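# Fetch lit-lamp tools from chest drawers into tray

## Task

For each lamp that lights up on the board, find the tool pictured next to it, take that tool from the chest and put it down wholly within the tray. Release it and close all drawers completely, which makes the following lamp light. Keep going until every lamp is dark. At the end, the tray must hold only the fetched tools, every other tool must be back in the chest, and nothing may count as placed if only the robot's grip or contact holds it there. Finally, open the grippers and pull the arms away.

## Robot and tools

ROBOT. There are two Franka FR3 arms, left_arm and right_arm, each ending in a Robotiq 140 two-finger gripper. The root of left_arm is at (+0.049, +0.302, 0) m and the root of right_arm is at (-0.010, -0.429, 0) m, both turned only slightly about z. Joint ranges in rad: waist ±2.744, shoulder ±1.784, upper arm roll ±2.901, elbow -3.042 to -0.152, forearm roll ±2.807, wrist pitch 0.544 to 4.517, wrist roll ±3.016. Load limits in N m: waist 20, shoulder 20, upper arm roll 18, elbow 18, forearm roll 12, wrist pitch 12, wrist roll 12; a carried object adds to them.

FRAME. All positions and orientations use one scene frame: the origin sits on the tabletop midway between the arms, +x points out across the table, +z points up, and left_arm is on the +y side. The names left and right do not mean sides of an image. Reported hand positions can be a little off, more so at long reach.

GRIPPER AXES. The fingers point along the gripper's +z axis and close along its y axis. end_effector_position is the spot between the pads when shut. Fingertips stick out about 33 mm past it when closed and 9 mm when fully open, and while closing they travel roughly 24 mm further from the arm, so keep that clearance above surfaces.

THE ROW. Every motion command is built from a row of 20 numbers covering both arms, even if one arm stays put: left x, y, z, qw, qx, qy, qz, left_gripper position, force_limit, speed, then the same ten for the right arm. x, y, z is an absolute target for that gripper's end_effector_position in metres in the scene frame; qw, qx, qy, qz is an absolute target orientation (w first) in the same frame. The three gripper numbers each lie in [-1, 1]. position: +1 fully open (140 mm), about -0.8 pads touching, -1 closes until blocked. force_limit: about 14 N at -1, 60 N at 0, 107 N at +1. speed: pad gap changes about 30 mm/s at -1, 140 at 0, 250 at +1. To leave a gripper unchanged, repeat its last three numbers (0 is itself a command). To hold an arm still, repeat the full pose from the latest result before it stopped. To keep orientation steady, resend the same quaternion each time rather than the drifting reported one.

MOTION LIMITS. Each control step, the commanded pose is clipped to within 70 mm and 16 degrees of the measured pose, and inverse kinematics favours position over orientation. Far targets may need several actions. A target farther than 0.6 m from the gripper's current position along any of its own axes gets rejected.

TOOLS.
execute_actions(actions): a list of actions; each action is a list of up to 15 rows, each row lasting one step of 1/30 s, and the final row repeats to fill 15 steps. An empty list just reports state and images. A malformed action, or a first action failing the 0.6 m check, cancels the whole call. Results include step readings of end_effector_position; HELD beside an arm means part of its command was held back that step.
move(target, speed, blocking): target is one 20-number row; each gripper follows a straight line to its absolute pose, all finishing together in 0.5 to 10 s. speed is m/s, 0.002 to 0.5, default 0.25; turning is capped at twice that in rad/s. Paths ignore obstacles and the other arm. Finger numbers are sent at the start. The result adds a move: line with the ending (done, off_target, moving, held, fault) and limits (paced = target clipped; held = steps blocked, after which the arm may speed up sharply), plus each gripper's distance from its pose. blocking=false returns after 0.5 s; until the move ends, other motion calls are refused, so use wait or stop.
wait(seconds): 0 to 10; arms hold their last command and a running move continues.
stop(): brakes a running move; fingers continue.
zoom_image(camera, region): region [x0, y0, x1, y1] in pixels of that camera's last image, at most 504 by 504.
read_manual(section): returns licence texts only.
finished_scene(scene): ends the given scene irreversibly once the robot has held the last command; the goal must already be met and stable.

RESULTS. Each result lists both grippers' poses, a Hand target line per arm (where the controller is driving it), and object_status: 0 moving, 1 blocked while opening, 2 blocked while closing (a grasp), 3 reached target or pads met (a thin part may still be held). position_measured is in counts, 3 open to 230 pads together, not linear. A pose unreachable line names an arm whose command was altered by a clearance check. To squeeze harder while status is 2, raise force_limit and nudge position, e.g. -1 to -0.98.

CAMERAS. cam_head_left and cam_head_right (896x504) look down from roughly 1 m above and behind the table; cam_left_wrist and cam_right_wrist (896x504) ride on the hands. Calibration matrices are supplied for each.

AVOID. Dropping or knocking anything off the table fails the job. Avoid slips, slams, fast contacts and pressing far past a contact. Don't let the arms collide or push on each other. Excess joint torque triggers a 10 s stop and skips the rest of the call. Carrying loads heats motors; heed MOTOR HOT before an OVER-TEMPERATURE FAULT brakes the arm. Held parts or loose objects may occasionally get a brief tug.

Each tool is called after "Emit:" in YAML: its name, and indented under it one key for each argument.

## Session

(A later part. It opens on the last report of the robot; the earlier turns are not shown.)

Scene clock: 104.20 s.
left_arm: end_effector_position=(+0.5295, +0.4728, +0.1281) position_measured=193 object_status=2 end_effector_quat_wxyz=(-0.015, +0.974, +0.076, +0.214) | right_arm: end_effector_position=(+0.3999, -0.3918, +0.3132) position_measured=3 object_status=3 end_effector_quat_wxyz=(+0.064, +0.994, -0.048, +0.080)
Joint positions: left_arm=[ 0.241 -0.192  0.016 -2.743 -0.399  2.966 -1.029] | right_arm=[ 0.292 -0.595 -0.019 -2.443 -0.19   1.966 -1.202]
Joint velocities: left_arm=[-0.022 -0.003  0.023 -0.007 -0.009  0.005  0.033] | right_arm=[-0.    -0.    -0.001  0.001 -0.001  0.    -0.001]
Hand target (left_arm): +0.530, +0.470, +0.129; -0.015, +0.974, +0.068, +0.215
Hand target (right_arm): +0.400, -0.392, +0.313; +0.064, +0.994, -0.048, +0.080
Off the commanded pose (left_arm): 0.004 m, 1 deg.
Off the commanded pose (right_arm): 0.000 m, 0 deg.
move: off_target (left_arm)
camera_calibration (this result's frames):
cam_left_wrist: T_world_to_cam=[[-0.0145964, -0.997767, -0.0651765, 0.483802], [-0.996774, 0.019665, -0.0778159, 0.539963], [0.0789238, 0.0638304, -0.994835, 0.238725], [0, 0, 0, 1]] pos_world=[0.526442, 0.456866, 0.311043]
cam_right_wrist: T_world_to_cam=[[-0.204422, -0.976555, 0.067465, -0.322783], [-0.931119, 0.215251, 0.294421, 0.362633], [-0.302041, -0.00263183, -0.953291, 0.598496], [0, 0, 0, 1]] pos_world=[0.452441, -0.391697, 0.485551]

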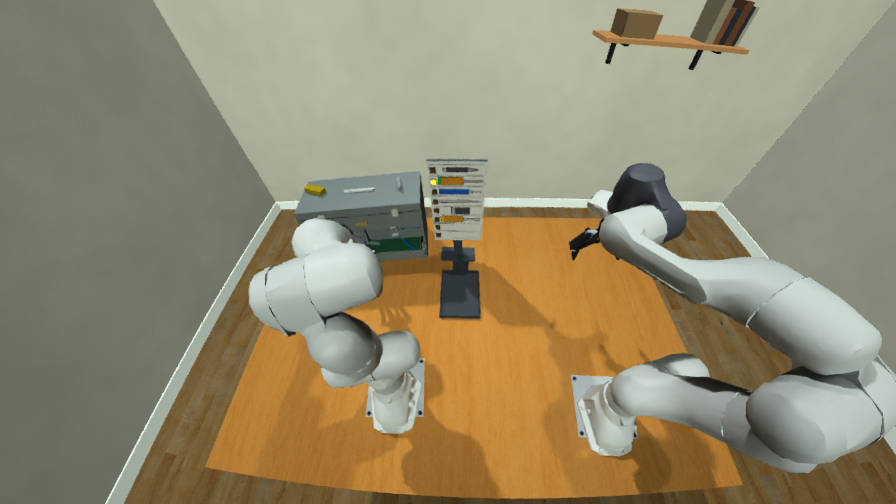

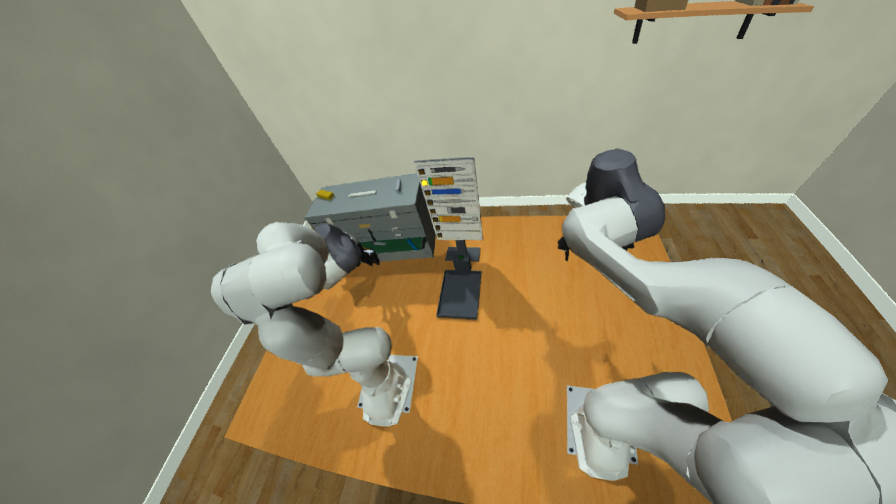

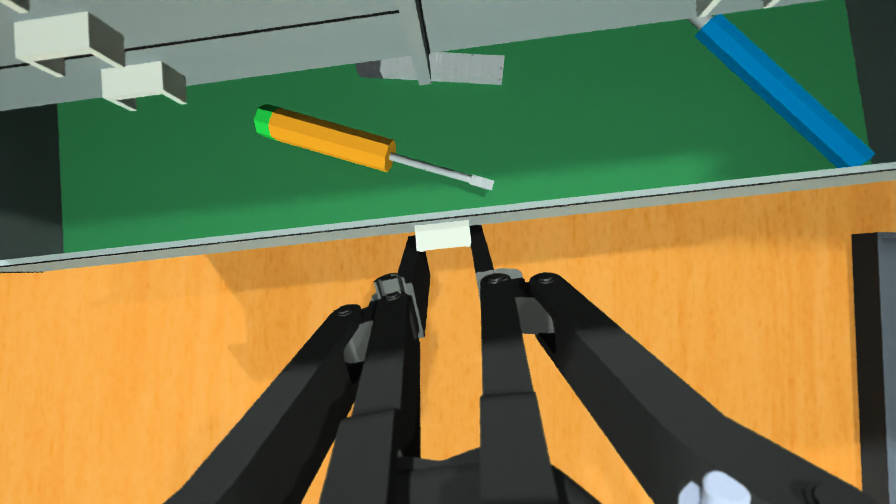

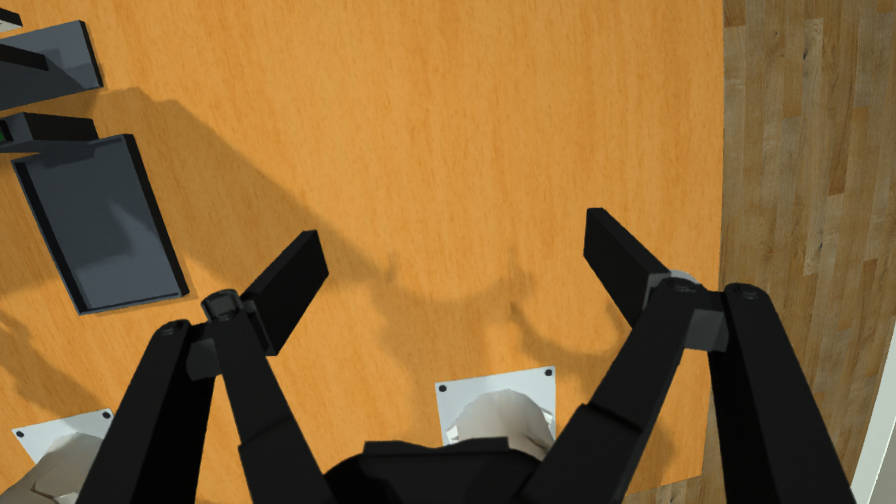

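Emit:
move:
  target: [0.465,0.466,0.13,-0.012,0.983,0.069,0.174,-1,0,0,0.4,-0.392,0.313,0.064,0.994,-0.048,0.08,1,0,0]
  speed: 0.08

Emit:
move:
  target: [0.465,0.466,0.13,-0.012,0.983,0.069,0.174,0.1,0,0,0.4,-0.392,0.313,0.064,0.994,-0.048,0.08,1,0,0]

Emit:
move:
  target: [0.47,0.5,0.28,0,1,0,0,0.1,0,0,0.4,-0.392,0.313,0.064,0.994,-0.048,0.08,1,0,0]

Emit:
zoom_image:
  camera: "cam_head_left"
  region: [420, 150, 500, 250]

Scene clock: 105.63 s.
left_arm: end_effector_position=(+0.4664, +0.4675, +0.1284) position_measured=193 object_status=2 end_effector_quat_wxyz=(-0.012, +0.982, +0.069, +0.176) | right_arm: end_effector_position=(+0.3999, -0.3918, +0.3132) position_measured=3 object_status=3 end_effector_quat_wxyz=(+0.064, +0.994, -0.048, +0.080)
Joint positions: left_arm=[ 0.336 -0.364 -0.017 -2.86  -0.293  2.828 -1.066] | right_arm=[ 0.292 -0.595 -0.019 -2.443 -0.19   1.966 -1.202]
Joint velocities: left_arm=[ 0.009 -0.006 -0.005  0.001  0.001 -0.012 -0.006] | right_arm=[-0.     0.001  0.001  0.    -0.001 -0.001 -0.   ]
Hand target (left_arm): +0.465, +0.467, +0.129; -0.012, +0.982, +0.069, +0.174
Hand target (right_arm): +0.400, -0.392, +0.313; +0.064, +0.994, -0.048, +0.080
Off the commanded pose (left_arm): 0.003 m, 0 deg.
Off the commanded pose (right_arm): 0.000 m, 0 deg.
move: done
camera_calibration (this result's frames):
cam_left_wrist: T_world_to_cam=[[-0.0336691, -0.997979, -0.0538908, 0.485117], [-0.999432, 0.0336763, 0.000775463, 0.461819], [0.00104095, 0.0538863, -0.998547, 0.28576], [0, 0, 0, 1]] pos_world=[0.477593, 0.453186, 0.31113]
cam_right_wrist: T_world_to_cam=[[-0.204422, -0.976555, 0.0674649, -0.322783], [-0.931119, 0.215251, 0.294421, 0.362633], [-0.30204, -0.00263182, -0.953292, 0.598496], [0, 0, 0, 1]] pos_world=[0.452441, -0.391697, 0.485551]

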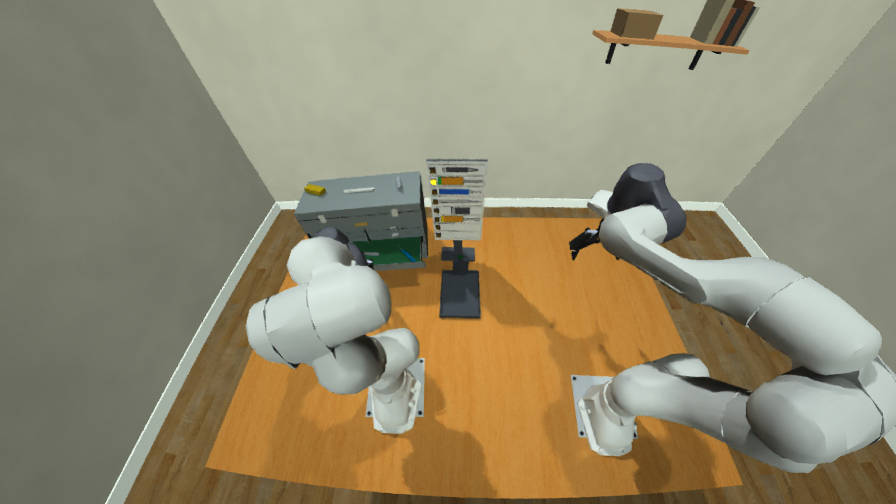

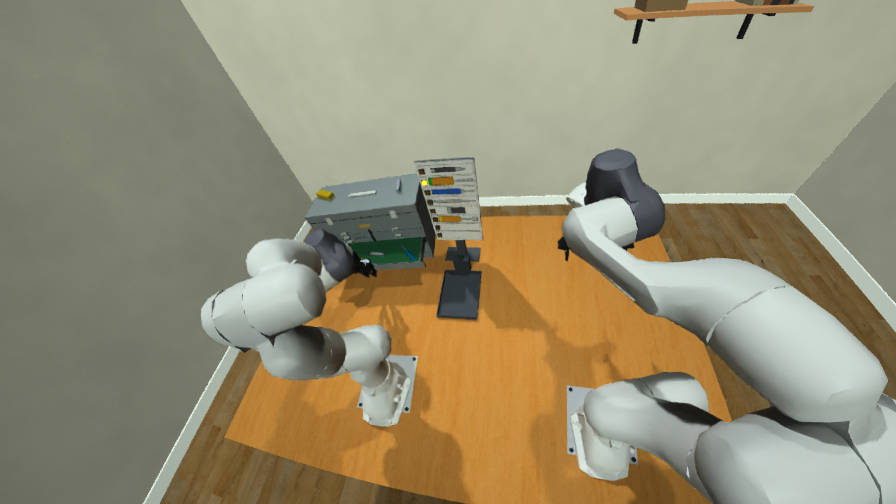

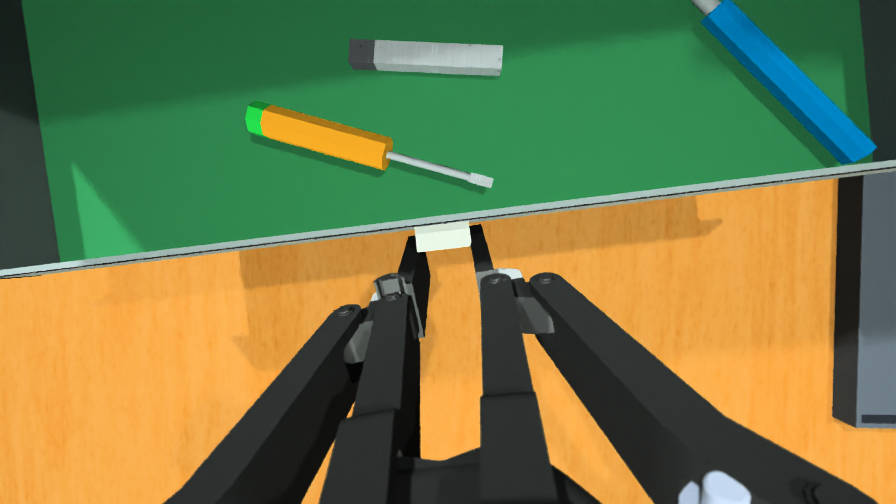

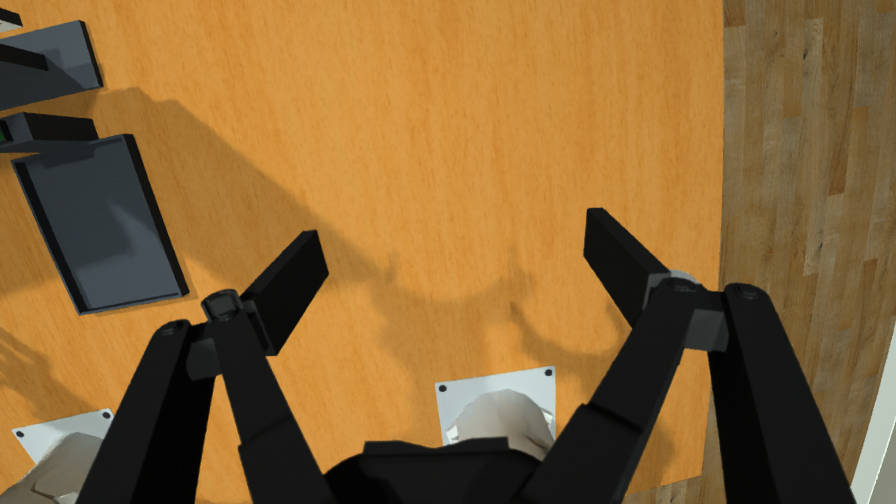

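Scene clock: 106.33 s.
left_arm: end_effector_position=(+0.4664, +0.4665, +0.1305) position_measured=117 object_status=3 end_effector_quat_wxyz=(-0.012, +0.982, +0.068, +0.176) | right_arm: end_effector_position=(+0.3999, -0.3918, +0.3132) position_measured=3 object_status=3 end_effector_quat_wxyz=(+0.064, +0.994, -0.048, +0.080)
Joint positions: left_arm=[ 0.34  -0.372 -0.022 -2.86  -0.293  2.82  -1.066] | right_arm=[ 0.292 -0.595 -0.019 -2.443 -0.19   1.966 -1.202]
Joint velocities: left_arm=[ 0.005  0.001 -0.006 -0.     0.001 -0.006 -0.   ] | right_arm=[-0.001 -0.     0.002 -0.001  0.001  0.     0.002]
Hand target (left_arm): +0.465, +0.466, +0.130; -0.012, +0.982, +0.069, +0.174
Hand target (right_arm): +0.400, -0.392, +0.313; +0.064, +0.994, -0.048, +0.080
Off the commanded pose (left_arm): 0.002 m, 0 deg.
Off the commanded pose (right_arm): 0.000 m, 0 deg.
move: done
camera_calibration (this result's frames):
cam_left_wrist: T_world_to_cam=[[-0.0362944, -0.997862, -0.0543523, 0.485521], [-0.99934, 0.0363241, 0.000442143, 0.460553], [0.0015331, 0.0543325, -0.998522, 0.287474], [0, 0, 0, 1]] pos_world=[0.47743, 0.452135, 0.313235]
cam_right_wrist: T_world_to_cam=[[-0.204422, -0.976555, 0.0674649, -0.322783], [-0.931119, 0.215251, 0.294421, 0.362633], [-0.30204, -0.00263191, -0.953292, 0.598496], [0, 0, 0, 1]] pos_world=[0.452441, -0.391697, 0.485551]

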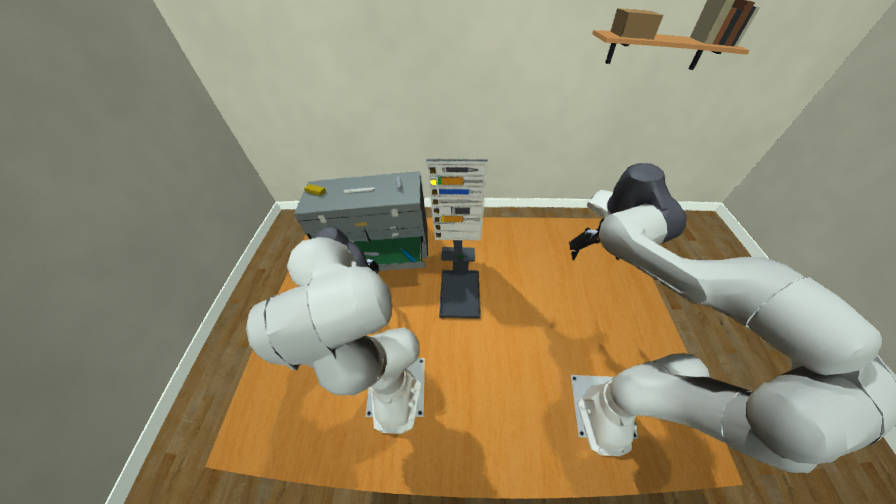

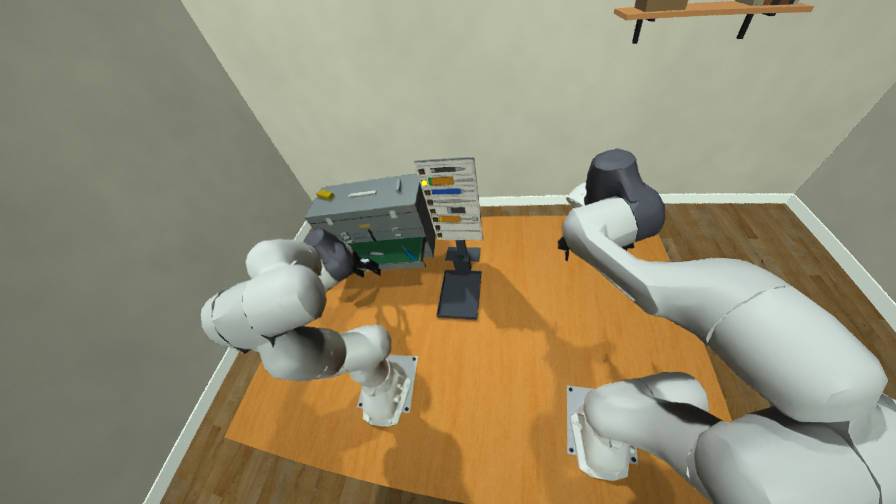

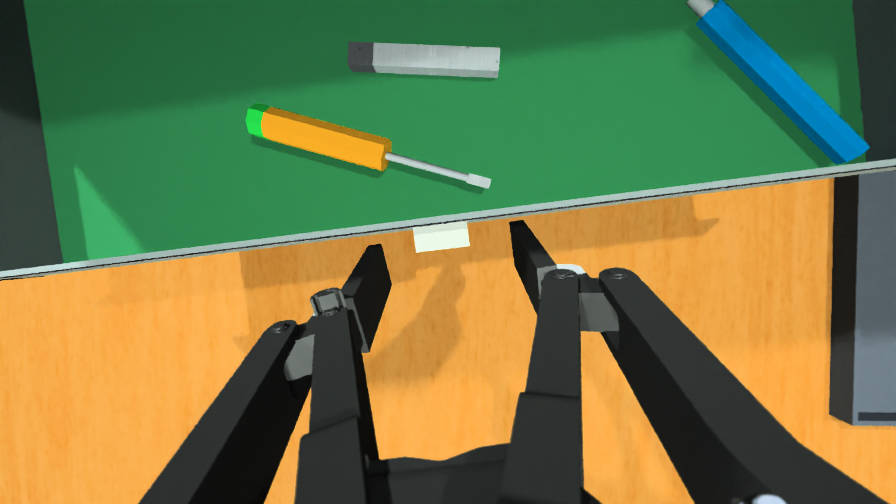

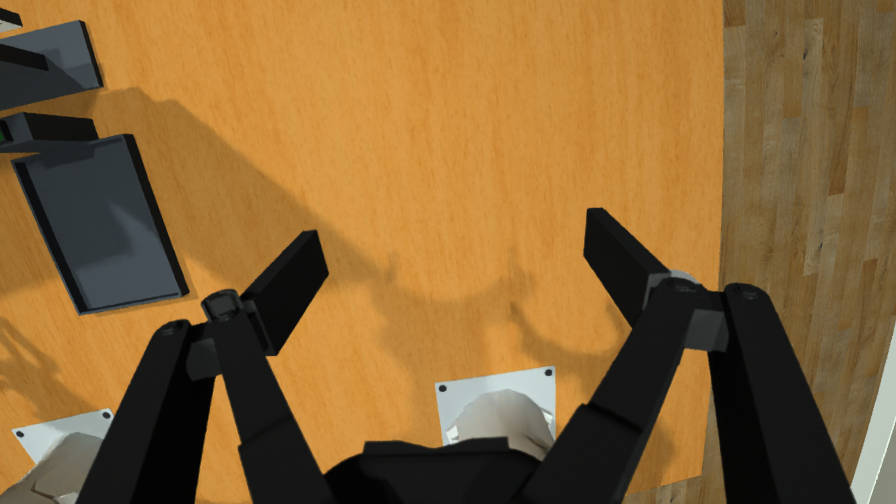

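Scene clock: 107.97 s.
left_arm: end_effector_position=(+0.4713, +0.4993, +0.2791) position_measured=117 object_status=3 end_effector_quat_wxyz=(-0.000, +1.000, -0.002, +0.003) | right_arm: end_effector_position=(+0.3999, -0.3918, +0.3132) position_measured=3 object_status=3 end_effector_quat_wxyz=(+0.064, +0.994, -0.048, +0.080)
Joint positions: left_arm=[ 0.45  -0.292 -0.068 -2.233 -0.024  1.947 -1.111] | right_arm=[ 0.292 -0.595 -0.019 -2.443 -0.19   1.966 -1.202]
Joint velocities: left_arm=[ 0.001  0.001  0.001  0.001  0.001 -0.011 -0.001] | right_arm=[-0.001  0.     0.     0.001  0.    -0.001  0.001]
Hand target (left_arm): +0.470, +0.500, +0.279; -0.001, +1.000, -0.000, +0.000
Hand target (right_arm): +0.400, -0.392, +0.313; +0.064, +0.994, -0.048, +0.080
Off the commanded pose (left_arm): 0.002 m, 0 deg.
Off the commanded pose (right_arm): 0.000 m, 0 deg.
move: done
camera_calibration (this result's frames):
cam_left_wrist: T_world_to_cam=[[-0.185554, -0.982602, 0.00791776, 0.571874], [-0.924925, 0.177372, 0.336233, 0.264971], [-0.331787, 0.0550661, -0.941746, 0.574903], [0, 0, 0, 1]] pos_world=[0.541938, 0.483269, 0.447793]
cam_right_wrist: T_world_to_cam=[[-0.204422, -0.976555, 0.0674649, -0.322783], [-0.93112, 0.21525, 0.294421, 0.362633], [-0.30204, -0.00263196, -0.953292, 0.598496], [0, 0, 0, 1]] pos_world=[0.452441, -0.391697, 0.485551]

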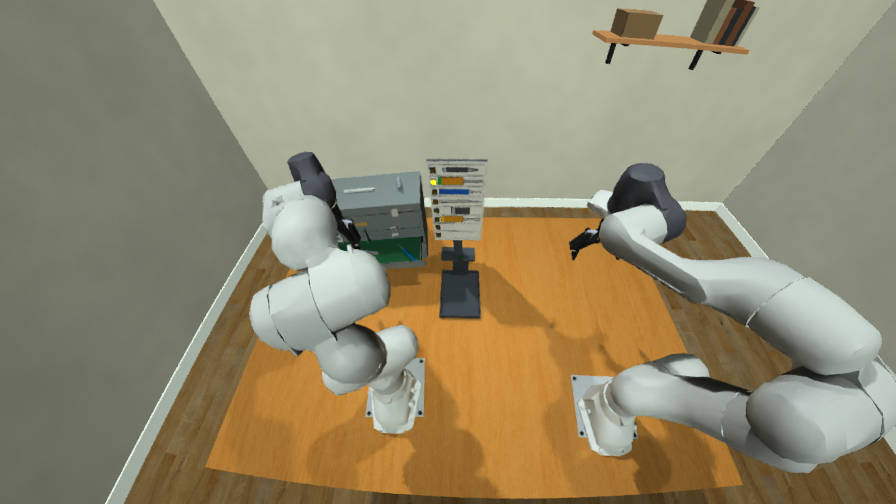

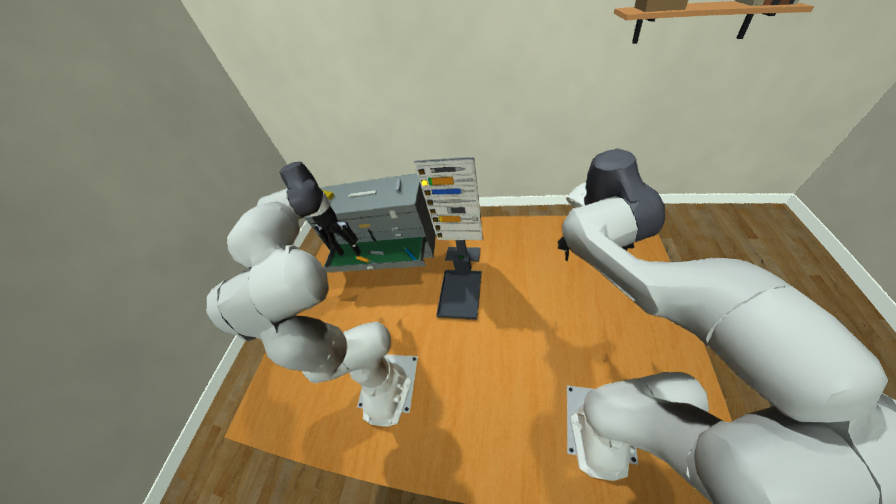

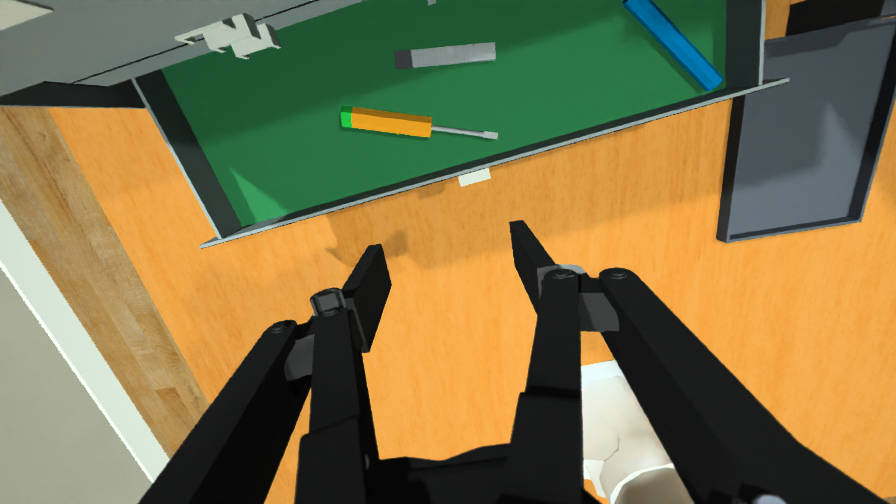

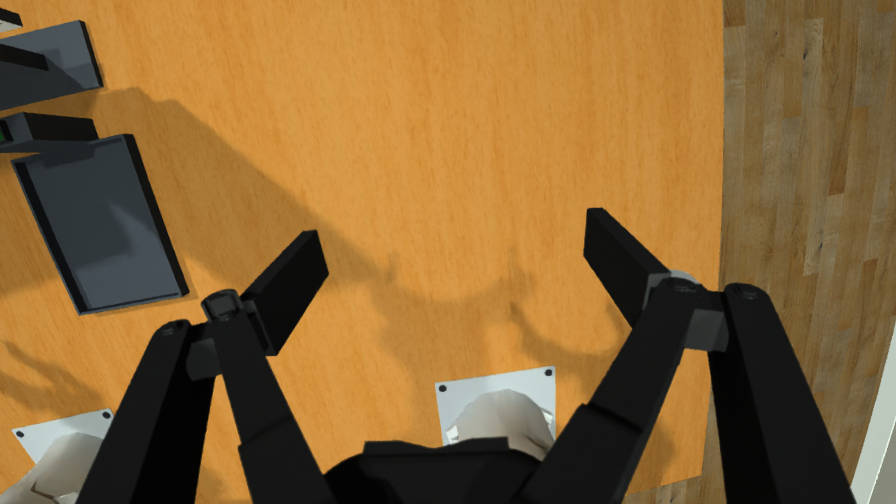

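Region (420, 150, 500, 250) of cam_head_left's 896x504 image, scaled by 5.040, with more detail than that image has; it fills the left 403 columns of this view, and the rest is white.

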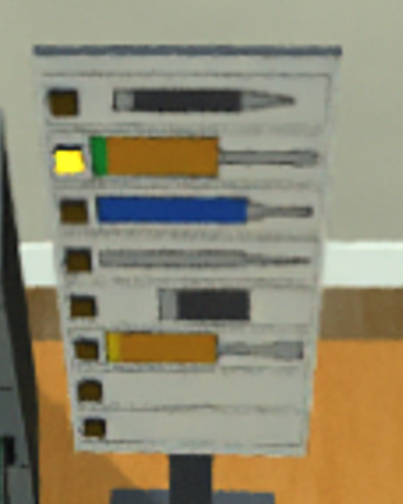

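Emit:
move:
  target: [0.546,0.536,0.2,0,0.804,0.595,0,-0.1,0,0,0.4,-0.392,0.313,0.064,0.994,-0.048,0.08,1,0,0]

Emit:
move:
  target: [0.546,0.536,0.127,0,0.804,0.595,0,-0.1,0,0,0.4,-0.392,0.313,0.064,0.994,-0.048,0.08,1,0,0]
  speed: 0.08

Emit:
move:
  target: [0.546,0.536,0.127,0,0.804,0.595,0,-1,0,0,0.4,-0.392,0.313,0.064,0.994,-0.048,0.08,1,0,0]

Scene clock: 112.00 s.
left_arm: end_effector_position=(+0.5454, +0.5359, +0.2009) position_measured=141 object_status=3 end_effector_quat_wxyz=(+0.001, +0.807, +0.591, -0.001) | right_arm: end_effector_position=(+0.3999, -0.3918, +0.3132) position_measured=3 object_status=3 end_effector_quat_wxyz=(+0.064, +0.994, -0.048, +0.080)
Joint positions: left_arm=[ 0.558  0.023 -0.18  -2.09   0.002  2.111 -2.397] | right_arm=[ 0.292 -0.595 -0.019 -2.443 -0.19   1.966 -1.202]
Joint velocities: left_arm=[ 0.001  0.002  0.     0.001  0.003  0.    -0.032] | right_arm=[-0.    -0.     0.    -0.001 -0.001 -0.002  0.001]
Hand target (left_arm): +0.547, +0.535, +0.201; -0.001, +0.804, +0.595, +0.000
Hand target (right_arm): +0.400, -0.392, +0.313; +0.064, +0.994, -0.048, +0.080
Off the commanded pose (left_arm): 0.001 m, 1 deg.
Off the commanded pose (right_arm): 0.000 m, 0 deg.
move: done
camera_calibration (this result's frames):
cam_left_wrist: T_world_to_cam=[[0.88307, -0.469137, 0.00986194, -0.236223], [-0.443424, -0.827426, 0.344588, 0.627567], [-0.153499, -0.308669, -0.938702, 0.620993], [0, 0, 0, 1]] pos_world=[0.582202, 0.600125, 0.369005]
cam_right_wrist: T_world_to_cam=[[-0.204422, -0.976555, 0.0674648, -0.322783], [-0.931119, 0.215251, 0.294421, 0.362633], [-0.30204, -0.00263171, -0.953292, 0.598496], [0, 0, 0, 1]] pos_world=[0.452441, -0.391697, 0.485551]

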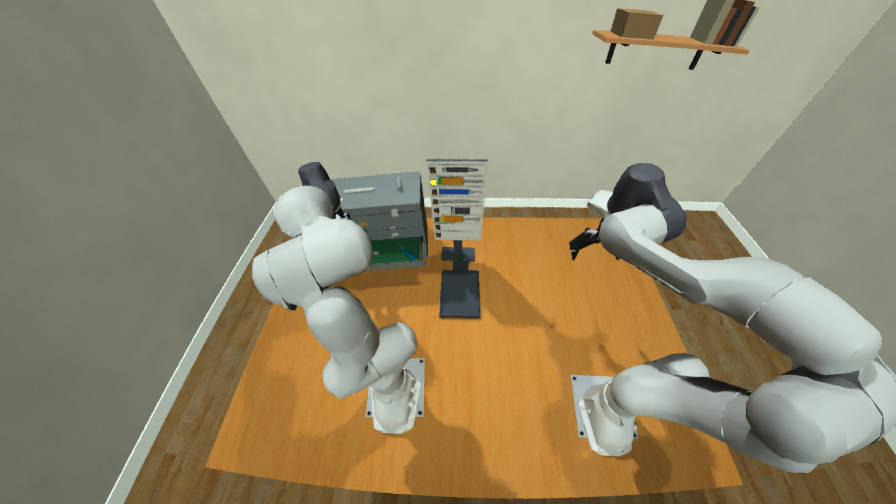

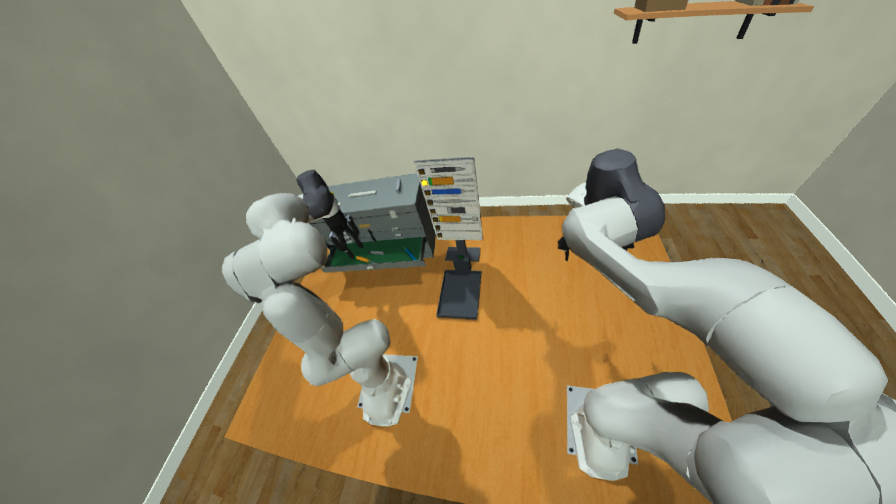

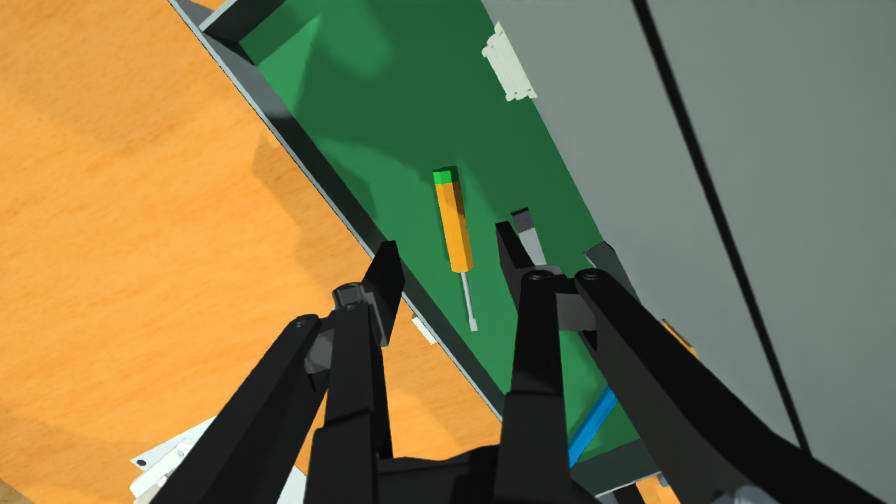

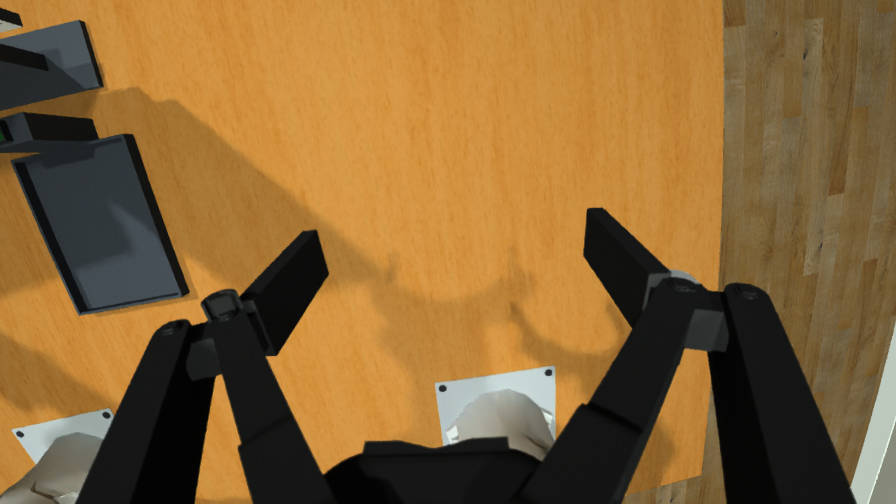

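Scene clock: 113.23 s.
left_arm: end_effector_position=(+0.5474, +0.5355, +0.1361) position_measured=141 object_status=3 end_effector_quat_wxyz=(+0.002, +0.806, +0.592, +0.001) | right_arm: end_effector_position=(+0.3999, -0.3918, +0.3132) position_measured=3 object_status=3 end_effector_quat_wxyz=(+0.064, +0.994, -0.048, +0.080)
Joint positions: left_arm=[ 0.555  0.104 -0.18  -2.169  0.02   2.275 -2.412] | right_arm=[ 0.292 -0.595 -0.019 -2.443 -0.19   1.966 -1.202]
Joint velocities: left_arm=[ 0.002 -0.003 -0.001 -0.006  0.001  0.008 -0.003] | right_arm=[ 0.002  0.    -0.001  0.001 -0.    -0.    -0.002]
Hand target (left_arm): +0.546, +0.536, +0.127; +0.000, +0.804, +0.595, -0.000
Hand target (right_arm): +0.400, -0.392, +0.313; +0.064, +0.994, -0.048, +0.080
Off the commanded pose (left_arm): 0.009 m, 1 deg.
Off the commanded pose (right_arm): 0.000 m, 0 deg.
move: off_target (left_arm)
camera_calibration (this result's frames):
cam_left_wrist: T_world_to_cam=[[0.883466, -0.46828, 0.0141792, -0.238782], [-0.44445, -0.828168, 0.34147, 0.651849], [-0.148161, -0.307979, -0.939786, 0.55712], [0, 0, 0, 1]] pos_world=[0.583213, 0.599605, 0.304372]
cam_right_wrist: T_world_to_cam=[[-0.204422, -0.976555, 0.0674648, -0.322783], [-0.931119, 0.215251, 0.294421, 0.362633], [-0.30204, -0.00263173, -0.953292, 0.598496], [0, 0, 0, 1]] pos_world=[0.452441, -0.391697, 0.485551]

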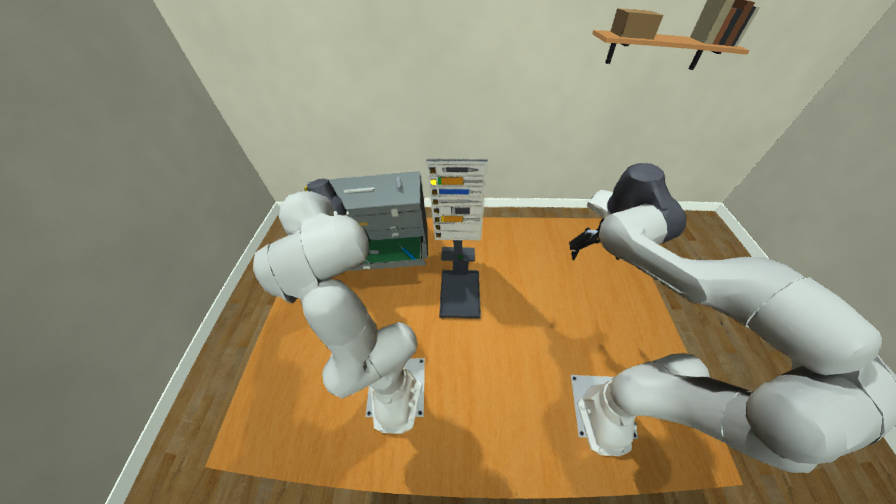

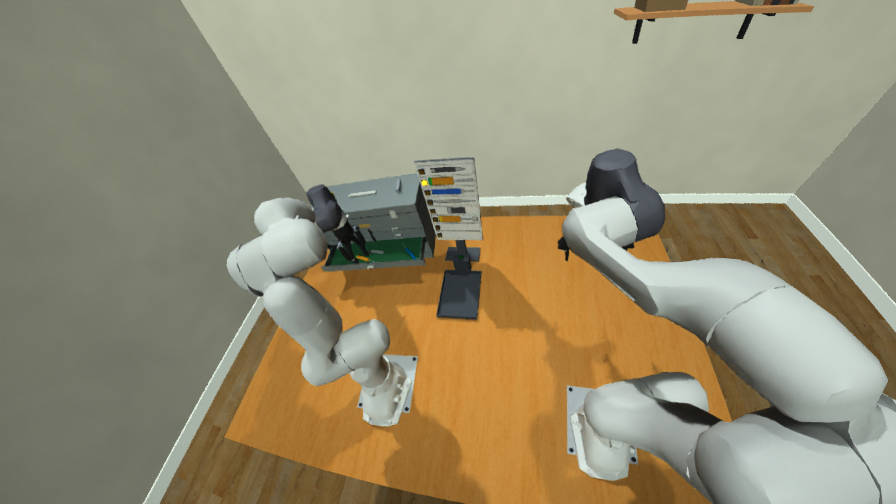

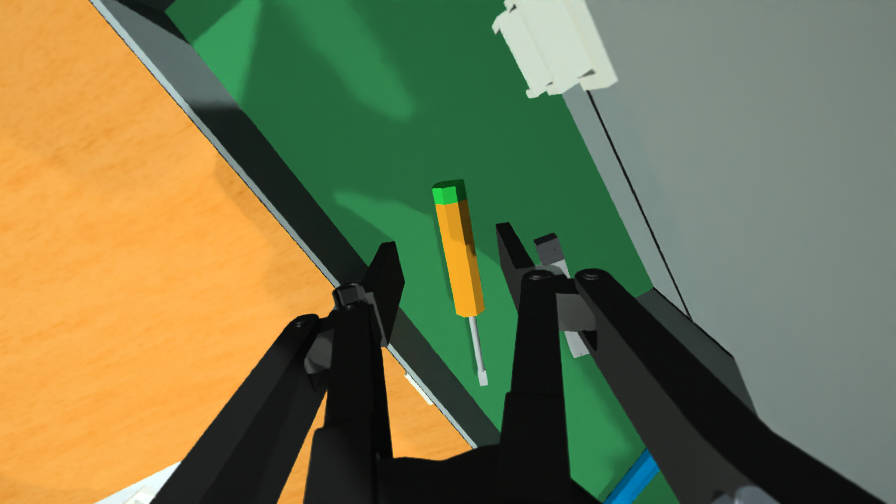

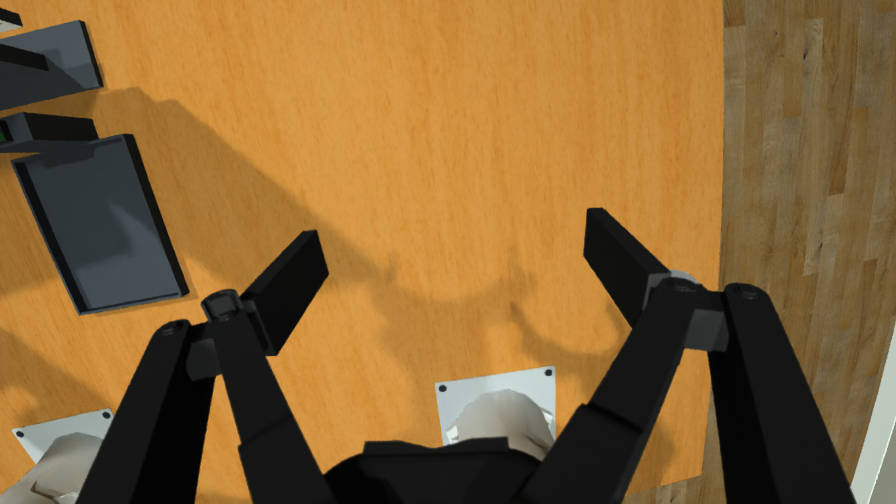

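Scene clock: 113.93 s.
left_arm: end_effector_position=(+0.5515, +0.5369, +0.1388) position_measured=210 object_status=2 end_effector_quat_wxyz=(+0.003, +0.805, +0.593, +0.008) | right_arm: end_effector_position=(+0.3999, -0.3918, +0.3132) position_measured=3 object_status=3 end_effector_quat_wxyz=(+0.064, +0.994, -0.048, +0.080)
Joint positions: left_arm=[ 0.553  0.102 -0.181 -2.168  0.021  2.286 -2.417] | right_arm=[ 0.292 -0.595 -0.019 -2.443 -0.19   1.966 -1.202]
Joint velocities: left_arm=[-0.001  0.    -0.001 -0.001  0.     0.004 -0.006] | right_arm=[-0.002 -0.002 -0.    -0.     0.001  0.001 -0.   ]
Hand target (left_arm): +0.546, +0.536, +0.127; +0.000, +0.804, +0.595, -0.000
Hand target (right_arm): +0.400, -0.392, +0.313; +0.064, +0.994, -0.048, +0.080
Off the commanded pose (left_arm): 0.013 m, 1 deg.
Off the commanded pose (right_arm): 0.000 m, 0 deg.
move: off_target (left_arm)
camera_calibration (this result's frames):
cam_left_wrist: T_world_to_cam=[[0.884578, -0.465891, 0.0216238, -0.244704], [-0.446164, -0.831796, 0.330231, 0.658341], [-0.135865, -0.301763, -0.943652, 0.551141], [0, 0, 0, 1]] pos_world=[0.585069, 0.599915, 0.307972]
cam_right_wrist: T_world_to_cam=[[-0.204422, -0.976555, 0.0674648, -0.322783], [-0.931119, 0.215251, 0.294421, 0.362633], [-0.30204, -0.0026318, -0.953292, 0.598496], [0, 0, 0, 1]] pos_world=[0.452441, -0.391697, 0.485551]

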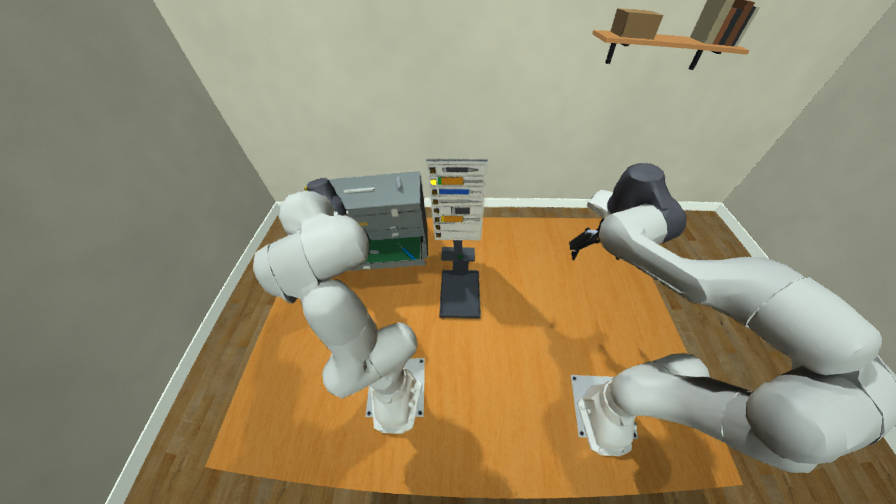

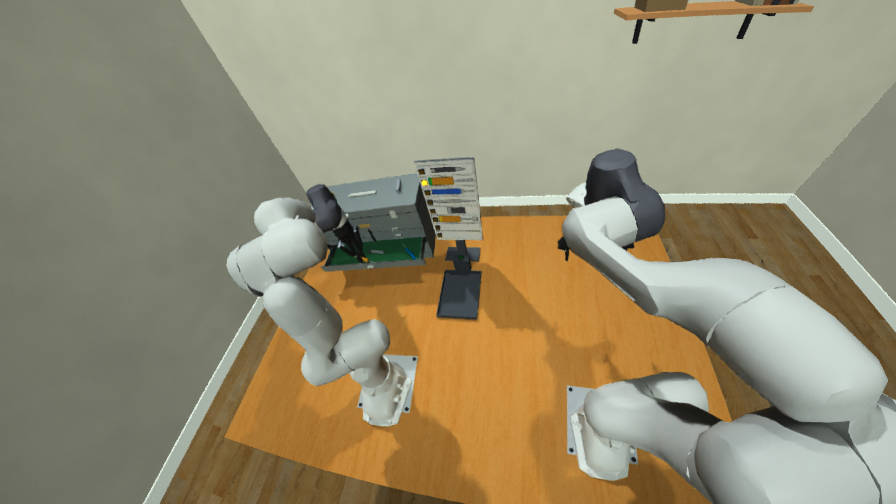

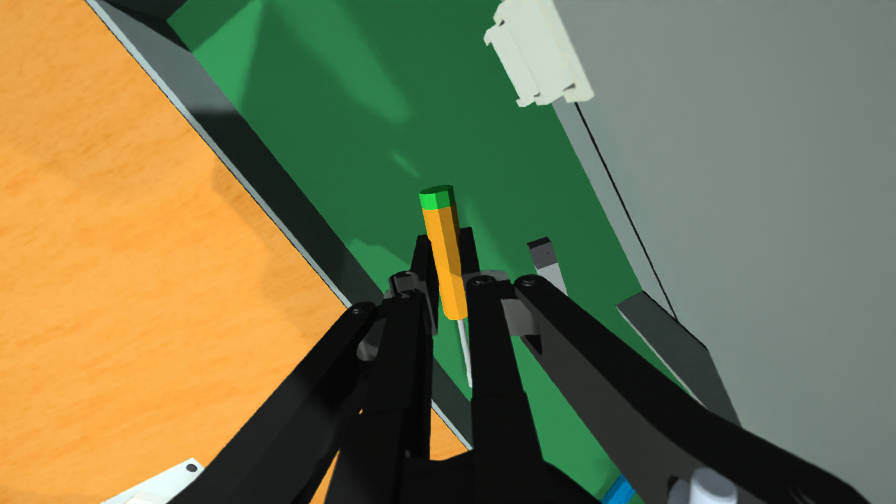

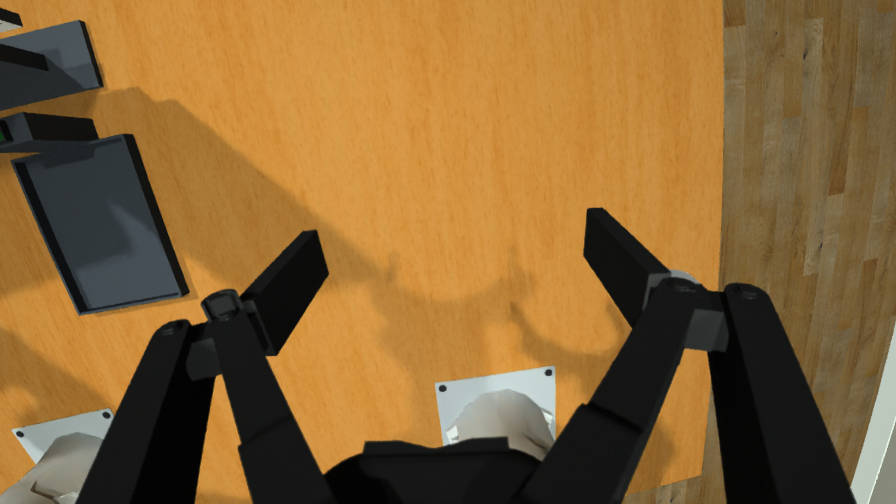

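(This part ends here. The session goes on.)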